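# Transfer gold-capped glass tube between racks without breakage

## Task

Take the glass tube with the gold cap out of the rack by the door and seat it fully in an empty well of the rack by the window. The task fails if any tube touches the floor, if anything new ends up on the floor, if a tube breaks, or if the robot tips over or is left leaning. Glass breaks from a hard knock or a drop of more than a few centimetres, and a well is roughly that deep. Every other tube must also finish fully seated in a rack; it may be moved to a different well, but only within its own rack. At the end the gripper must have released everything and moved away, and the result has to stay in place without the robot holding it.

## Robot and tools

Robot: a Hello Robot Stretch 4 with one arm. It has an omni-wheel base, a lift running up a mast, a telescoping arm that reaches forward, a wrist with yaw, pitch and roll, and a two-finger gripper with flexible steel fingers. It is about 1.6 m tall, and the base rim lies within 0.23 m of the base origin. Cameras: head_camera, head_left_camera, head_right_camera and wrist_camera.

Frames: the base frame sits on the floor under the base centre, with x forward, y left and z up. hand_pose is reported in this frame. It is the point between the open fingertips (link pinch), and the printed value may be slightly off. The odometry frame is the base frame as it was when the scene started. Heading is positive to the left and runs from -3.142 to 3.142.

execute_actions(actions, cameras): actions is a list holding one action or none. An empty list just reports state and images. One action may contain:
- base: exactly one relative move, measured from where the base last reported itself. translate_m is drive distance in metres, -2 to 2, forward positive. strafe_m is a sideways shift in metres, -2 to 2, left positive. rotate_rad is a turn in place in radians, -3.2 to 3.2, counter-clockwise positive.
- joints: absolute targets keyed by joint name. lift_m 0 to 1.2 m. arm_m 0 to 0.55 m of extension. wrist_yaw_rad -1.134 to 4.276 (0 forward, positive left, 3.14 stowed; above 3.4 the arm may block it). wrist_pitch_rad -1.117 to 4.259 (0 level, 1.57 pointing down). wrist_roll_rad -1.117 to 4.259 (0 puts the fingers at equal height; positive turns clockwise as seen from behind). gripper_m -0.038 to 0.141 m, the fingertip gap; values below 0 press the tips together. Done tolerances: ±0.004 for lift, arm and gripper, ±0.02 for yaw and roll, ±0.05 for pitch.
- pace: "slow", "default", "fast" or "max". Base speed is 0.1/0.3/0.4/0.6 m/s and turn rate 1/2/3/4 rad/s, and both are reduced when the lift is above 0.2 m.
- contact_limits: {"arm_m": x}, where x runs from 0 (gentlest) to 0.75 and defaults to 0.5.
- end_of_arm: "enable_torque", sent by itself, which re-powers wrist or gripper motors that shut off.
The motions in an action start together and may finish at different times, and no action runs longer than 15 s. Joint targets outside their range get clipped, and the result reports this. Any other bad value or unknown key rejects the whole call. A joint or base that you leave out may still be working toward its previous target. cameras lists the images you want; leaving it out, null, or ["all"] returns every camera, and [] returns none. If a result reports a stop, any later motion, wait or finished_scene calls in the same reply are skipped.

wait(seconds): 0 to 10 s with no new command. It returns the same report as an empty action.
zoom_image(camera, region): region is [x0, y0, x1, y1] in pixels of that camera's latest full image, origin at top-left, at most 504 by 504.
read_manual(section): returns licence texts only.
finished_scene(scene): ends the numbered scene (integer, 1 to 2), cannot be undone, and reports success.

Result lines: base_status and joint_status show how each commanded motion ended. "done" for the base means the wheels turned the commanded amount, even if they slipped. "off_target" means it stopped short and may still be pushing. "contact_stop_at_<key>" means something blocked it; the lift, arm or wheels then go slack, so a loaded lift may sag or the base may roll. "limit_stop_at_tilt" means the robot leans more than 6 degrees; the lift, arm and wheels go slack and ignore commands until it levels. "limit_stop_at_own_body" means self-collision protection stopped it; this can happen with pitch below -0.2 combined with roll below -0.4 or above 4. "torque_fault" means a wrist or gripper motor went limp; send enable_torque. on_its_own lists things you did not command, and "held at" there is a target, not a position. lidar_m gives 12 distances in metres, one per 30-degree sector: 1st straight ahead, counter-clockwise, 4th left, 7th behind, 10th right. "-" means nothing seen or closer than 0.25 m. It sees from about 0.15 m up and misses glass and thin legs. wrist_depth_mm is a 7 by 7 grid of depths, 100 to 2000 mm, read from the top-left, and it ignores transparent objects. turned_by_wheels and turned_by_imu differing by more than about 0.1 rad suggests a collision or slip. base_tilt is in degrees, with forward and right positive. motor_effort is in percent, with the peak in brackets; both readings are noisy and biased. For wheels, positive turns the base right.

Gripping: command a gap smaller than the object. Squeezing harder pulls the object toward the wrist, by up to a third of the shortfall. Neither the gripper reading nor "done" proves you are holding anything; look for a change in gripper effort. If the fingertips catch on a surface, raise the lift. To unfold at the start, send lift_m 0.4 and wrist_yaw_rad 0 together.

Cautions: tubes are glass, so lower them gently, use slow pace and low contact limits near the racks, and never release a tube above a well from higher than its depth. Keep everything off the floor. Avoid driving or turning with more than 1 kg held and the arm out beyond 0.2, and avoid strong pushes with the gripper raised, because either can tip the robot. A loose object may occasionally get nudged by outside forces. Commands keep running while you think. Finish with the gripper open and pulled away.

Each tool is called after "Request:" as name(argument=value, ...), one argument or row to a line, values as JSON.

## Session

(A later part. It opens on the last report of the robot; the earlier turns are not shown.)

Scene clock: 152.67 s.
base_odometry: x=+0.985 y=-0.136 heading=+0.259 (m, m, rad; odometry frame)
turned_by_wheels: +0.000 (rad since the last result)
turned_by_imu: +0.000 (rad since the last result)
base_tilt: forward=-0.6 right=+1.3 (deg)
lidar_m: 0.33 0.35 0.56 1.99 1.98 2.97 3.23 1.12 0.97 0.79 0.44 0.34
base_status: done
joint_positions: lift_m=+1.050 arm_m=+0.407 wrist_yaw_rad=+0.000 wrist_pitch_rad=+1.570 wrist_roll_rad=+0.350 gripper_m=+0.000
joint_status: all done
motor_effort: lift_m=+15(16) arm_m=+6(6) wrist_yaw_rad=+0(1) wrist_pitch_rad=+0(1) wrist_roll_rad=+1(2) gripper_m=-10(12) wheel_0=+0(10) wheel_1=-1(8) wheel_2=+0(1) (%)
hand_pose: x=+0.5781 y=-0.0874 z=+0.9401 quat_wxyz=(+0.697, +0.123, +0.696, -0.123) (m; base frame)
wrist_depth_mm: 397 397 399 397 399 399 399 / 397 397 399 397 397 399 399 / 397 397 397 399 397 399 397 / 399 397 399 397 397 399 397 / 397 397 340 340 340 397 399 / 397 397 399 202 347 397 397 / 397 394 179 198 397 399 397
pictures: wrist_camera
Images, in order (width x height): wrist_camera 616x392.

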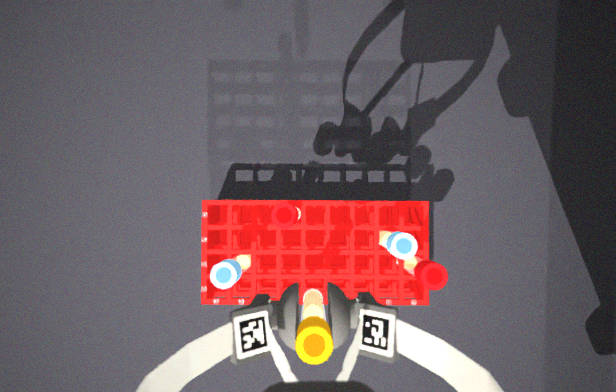

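Request:
execute_actions(
  actions=[
    {"base":{"strafe_m":-0.0025},"joints":{"lift_m":1.042},"pace":"slow"},
  ],
  cameras=[],
)

Request:
execute_actions(
  actions=[
    {"joints":{"lift_m":1.015},"pace":"slow"},
  ],
  cameras=["wrist_camera"],
)

Request:
execute_actions(
  actions=[
    {"joints":{"lift_m":0.984},"pace":"slow"},
  ],
  cameras=["wrist_camera"],
)

Scene clock: 161.20 s.
base_odometry: x=+0.985 y=-0.138 heading=+0.259 (m, m, rad; odometry frame)
turned_by_wheels: +0.000 (rad since the last result)
turned_by_imu: +0.000 (rad since the last result)
base_tilt: forward=-0.6 right=+1.2 (deg)
lidar_m: 0.34 0.36 0.57 1.99 1.98 2.96 3.24 1.12 0.98 0.81 0.42 0.33
base_status: done
joint_positions: lift_m=+1.042 arm_m=+0.407 wrist_yaw_rad=+0.000 wrist_pitch_rad=+1.570 wrist_roll_rad=+0.350 gripper_m=+0.000
joint_status: all done
motor_effort: lift_m=+14(14) arm_m=+6(6) wrist_yaw_rad=+0(1) wrist_pitch_rad=+0(2) wrist_roll_rad=+1(1) gripper_m=-12(13) wheel_0=+1(7) wheel_1=-3(8) wheel_2=+0(0) (%)
hand_pose: x=+0.5781 y=-0.0874 z=+0.9321 quat_wxyz=(+0.697, +0.123, +0.696, -0.123) (m; base frame)
wrist_depth_mm: 389 389 392 389 392 389 394 / 389 387 392 389 392 394 389 / 389 389 389 392 389 392 392 / 389 389 389 389 389 392 389 / 387 389 351 357 340 389 389 / 389 387 375 203 330 387 389 / 387 387 179 198 389 389 389
pictures: none
No camera images: the call's "cameras" was empty. Leave "cameras" out to get every camera's image.

Scene clock: 162.23 s.
base_odometry: x=+0.985 y=-0.138 heading=+0.259 (m, m, rad; odometry frame)
turned_by_wheels: +0.000 (rad since the last result)
turned_by_imu: +0.000 (rad since the last result)
base_tilt: forward=-0.6 right=+1.3 (deg)
lidar_m: 0.33 0.35 0.57 2.00 1.97 2.97 3.25 1.13 0.97 0.80 0.43 0.34
base_status: not commanded
joint_positions: lift_m=+1.015 arm_m=+0.407 wrist_yaw_rad=+0.000 wrist_pitch_rad=+1.570 wrist_roll_rad=+0.350 gripper_m=+0.000
joint_status: all done
motor_effort: lift_m=+15(14) arm_m=+6(6) wrist_yaw_rad=-1(1) wrist_pitch_rad=+0(1) wrist_roll_rad=+1(2) gripper_m=-12(11) wheel_0=+0(1) wheel_1=-3(3) wheel_2=+0(0) (%)
hand_pose: x=+0.5781 y=-0.0874 z=+0.9051 quat_wxyz=(+0.697, +0.123, +0.696, -0.123) (m; base frame)
wrist_depth_mm: 362 364 362 362 364 366 366 / 364 362 362 364 364 364 364 / 362 362 362 362 362 364 362 / 362 362 362 362 364 364 364 / 359 362 310 347 304 364 364 / 362 362 304 202 307 362 362 / 362 362 179 198 362 359 364
pictures: wrist_camera
Images, in order (width x height): wrist_camera 616x392.

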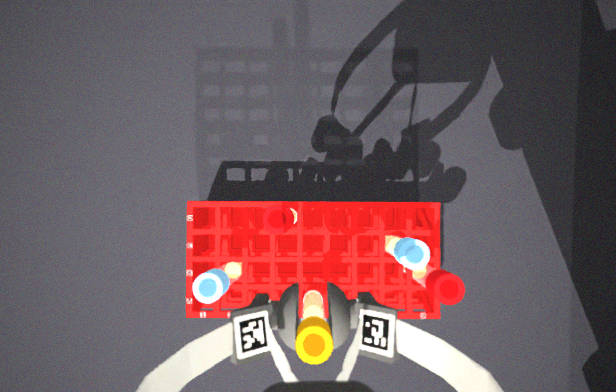

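Scene clock: 163.30 s.
base_odometry: x=+0.985 y=-0.138 heading=+0.259 (m, m, rad; odometry frame)
turned_by_wheels: +0.000 (rad since the last result)
turned_by_imu: +0.000 (rad since the last result)
base_tilt: forward=-0.7 right=+1.1 (deg)
lidar_m: 0.34 0.37 0.56 2.00 1.98 2.97 3.22 1.13 0.98 0.82 0.43 0.34
base_status: not commanded
joint_positions: lift_m=+0.984 arm_m=+0.407 wrist_yaw_rad=+0.000 wrist_pitch_rad=+1.571 wrist_roll_rad=+0.350 gripper_m=+0.000
joint_status: all done
motor_effort: lift_m=+14(16) arm_m=+6(6) wrist_yaw_rad=-1(2) wrist_pitch_rad=-3(3) wrist_roll_rad=+2(1) gripper_m=-12(14) wheel_0=+1(0) wheel_1=-3(3) wheel_2=+0(0) (%)
hand_pose: x=+0.5778 y=-0.0874 z=+0.8742 quat_wxyz=(+0.696, +0.123, +0.696, -0.123) (m; base frame)
wrist_depth_mm: 330 332 332 332 334 334 334 / 329 330 330 332 332 332 332 / 330 330 332 332 330 332 334 / 332 329 330 330 332 332 332 / 330 332 300 322 276 330 332 / 330 329 216 203 274 332 330 / 330 330 179 198 330 332 330
pictures: wrist_camera
Images, in order (width x height): wrist_camera 616x392.

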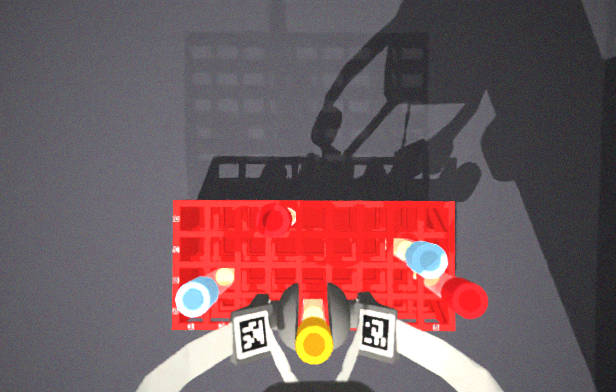

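Request:
execute_actions(
  actions=[
    {"joints":{"gripper_m":0.035}},
  ],
  cameras=[],
)

Request:
execute_actions(
  actions=[
    {"joints":{"lift_m":1.06}},
  ],
  cameras=[],
)

Request:
execute_actions(
  actions=[
    {"joints":{"arm_m":0.05,"wrist_pitch_rad":0.7,"wrist_roll_rad":0},"pace":"fast"},
  ],
  cameras=["wrist_camera"],
)

Scene clock: 169.40 s.
base_odometry: x=+0.985 y=-0.138 heading=+0.259 (m, m, rad; odometry frame)
turned_by_wheels: +0.000 (rad since the last result)
turned_by_imu: +0.000 (rad since the last result)
base_tilt: forward=-0.6 right=+1.2 (deg)
lidar_m: 0.32 0.38 0.59 1.99 1.97 2.98 3.24 1.15 0.97 0.80 0.43 0.35
base_status: not commanded
joint_positions: lift_m=+0.984 arm_m=+0.407 wrist_yaw_rad=+0.000 wrist_pitch_rad=+1.570 wrist_roll_rad=+0.350 gripper_m=+0.035
joint_status: all done
motor_effort: lift_m=+14(14) arm_m=+6(6) wrist_yaw_rad=+0(1) wrist_pitch_rad=-1(3) wrist_roll_rad=+1(4) gripper_m=-5(9) wheel_0=+1(0) wheel_1=-3(3) wheel_2=+0(0) (%)
hand_pose: x=+0.5779 y=-0.0874 z=+0.8741 quat_wxyz=(+0.696, +0.123, +0.696, -0.123) (m; base frame)
wrist_depth_mm: 332 332 332 330 330 334 332 / 332 330 330 332 330 332 332 / 330 332 332 332 330 330 332 / 330 330 330 332 330 332 332 / 329 330 301 320 274 332 332 / 330 330 213 301 219 330 330 / 330 329 191 212 330 330 330
pictures: none
No camera images: the call's "cameras" was empty. Leave "cameras" out to get every camera's image.

Scene clock: 170.70 s.
base_odometry: x=+0.985 y=-0.138 heading=+0.259 (m, m, rad; odometry frame)
turned_by_wheels: +0.000 (rad since the last result)
turned_by_imu: +0.000 (rad since the last result)
base_tilt: forward=-0.6 right=+1.3 (deg)
lidar_m: 0.32 0.36 0.58 2.00 1.98 2.98 3.25 1.13 0.97 0.81 0.42 0.33
base_status: not commanded
joint_positions: lift_m=+1.060 arm_m=+0.407 wrist_yaw_rad=+0.000 wrist_pitch_rad=+1.570 wrist_roll_rad=+0.350 gripper_m=+0.035
joint_status: all done
motor_effort: lift_m=+24(23) arm_m=+6(6) wrist_yaw_rad=+1(1) wrist_pitch_rad=-1(1) wrist_roll_rad=+1(2) gripper_m=-5(3) wheel_0=+1(1) wheel_1=-3(3) wheel_2=+0(0) (%)
hand_pose: x=+0.5780 y=-0.0874 z=+0.9493 quat_wxyz=(+0.696, +0.123, +0.696, -0.123) (m; base frame)
wrist_depth_mm: 407 407 407 410 410 407 410 / 407 407 407 407 407 407 407 / 407 407 407 407 407 407 410 / 407 404 404 404 407 407 410 / 407 404 377 392 349 407 407 / 404 407 375 392 219 407 404 / 404 404 192 404 404 407 407
pictures: none
No camera images: the call's "cameras" was empty. Leave "cameras" out to get every camera's image.

Scene clock: 172.53 s.
base_odometry: x=+0.985 y=-0.138 heading=+0.259 (m, m, rad; odometry frame)
turned_by_wheels: +0.000 (rad since the last result)
turned_by_imu: +0.000 (rad since the last result)
base_tilt: forward=-0.8 right=+1.3 (deg)
lidar_m: 0.33 0.36 0.57 2.01 1.96 2.99 3.23 1.13 0.97 0.81 0.44 0.34
base_status: not commanded
joint_positions: lift_m=+1.060 arm_m=+0.051 wrist_yaw_rad=+0.000 wrist_pitch_rad=+0.702 wrist_roll_rad=+0.000 gripper_m=+0.035
joint_status: all done
motor_effort: lift_m=+24(24) arm_m=-6(6) wrist_yaw_rad=+1(1) wrist_pitch_rad=-5(9) wrist_roll_rad=+0(7) gripper_m=-3(3) wheel_0=+1(0) wheel_1=-3(3) wheel_2=+0(0) (%)
hand_pose: x=+0.4422 y=-0.0875 z=+1.0516 quat_wxyz=(+0.939, +0.000, +0.344, +0.000) (m; base frame)
wrist_depth_mm: 842 809 798 778 759 732 715 / 946 904 891 854 820 798 788 / 917 904 891 891 878 854 831 / 759 759 741 741 741 732 723 / 640 640 634 634 634 627 627 / 559 559 544 496 219 549 549 / 496 492 192 452 455 484 484
pictures: wrist_camera
Images, in order (width x height): wrist_camera 616x392.

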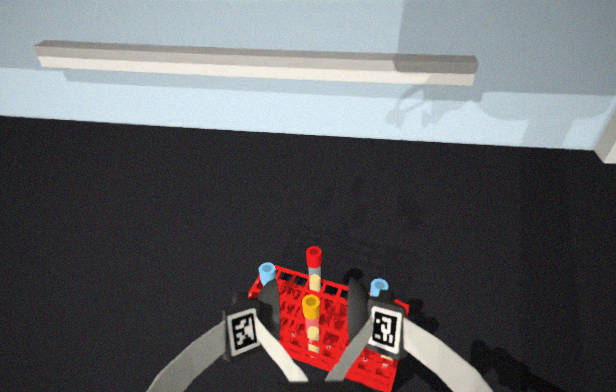

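Request:
finished_scene(
  scene=2,
)

The scene is finished: the task was done.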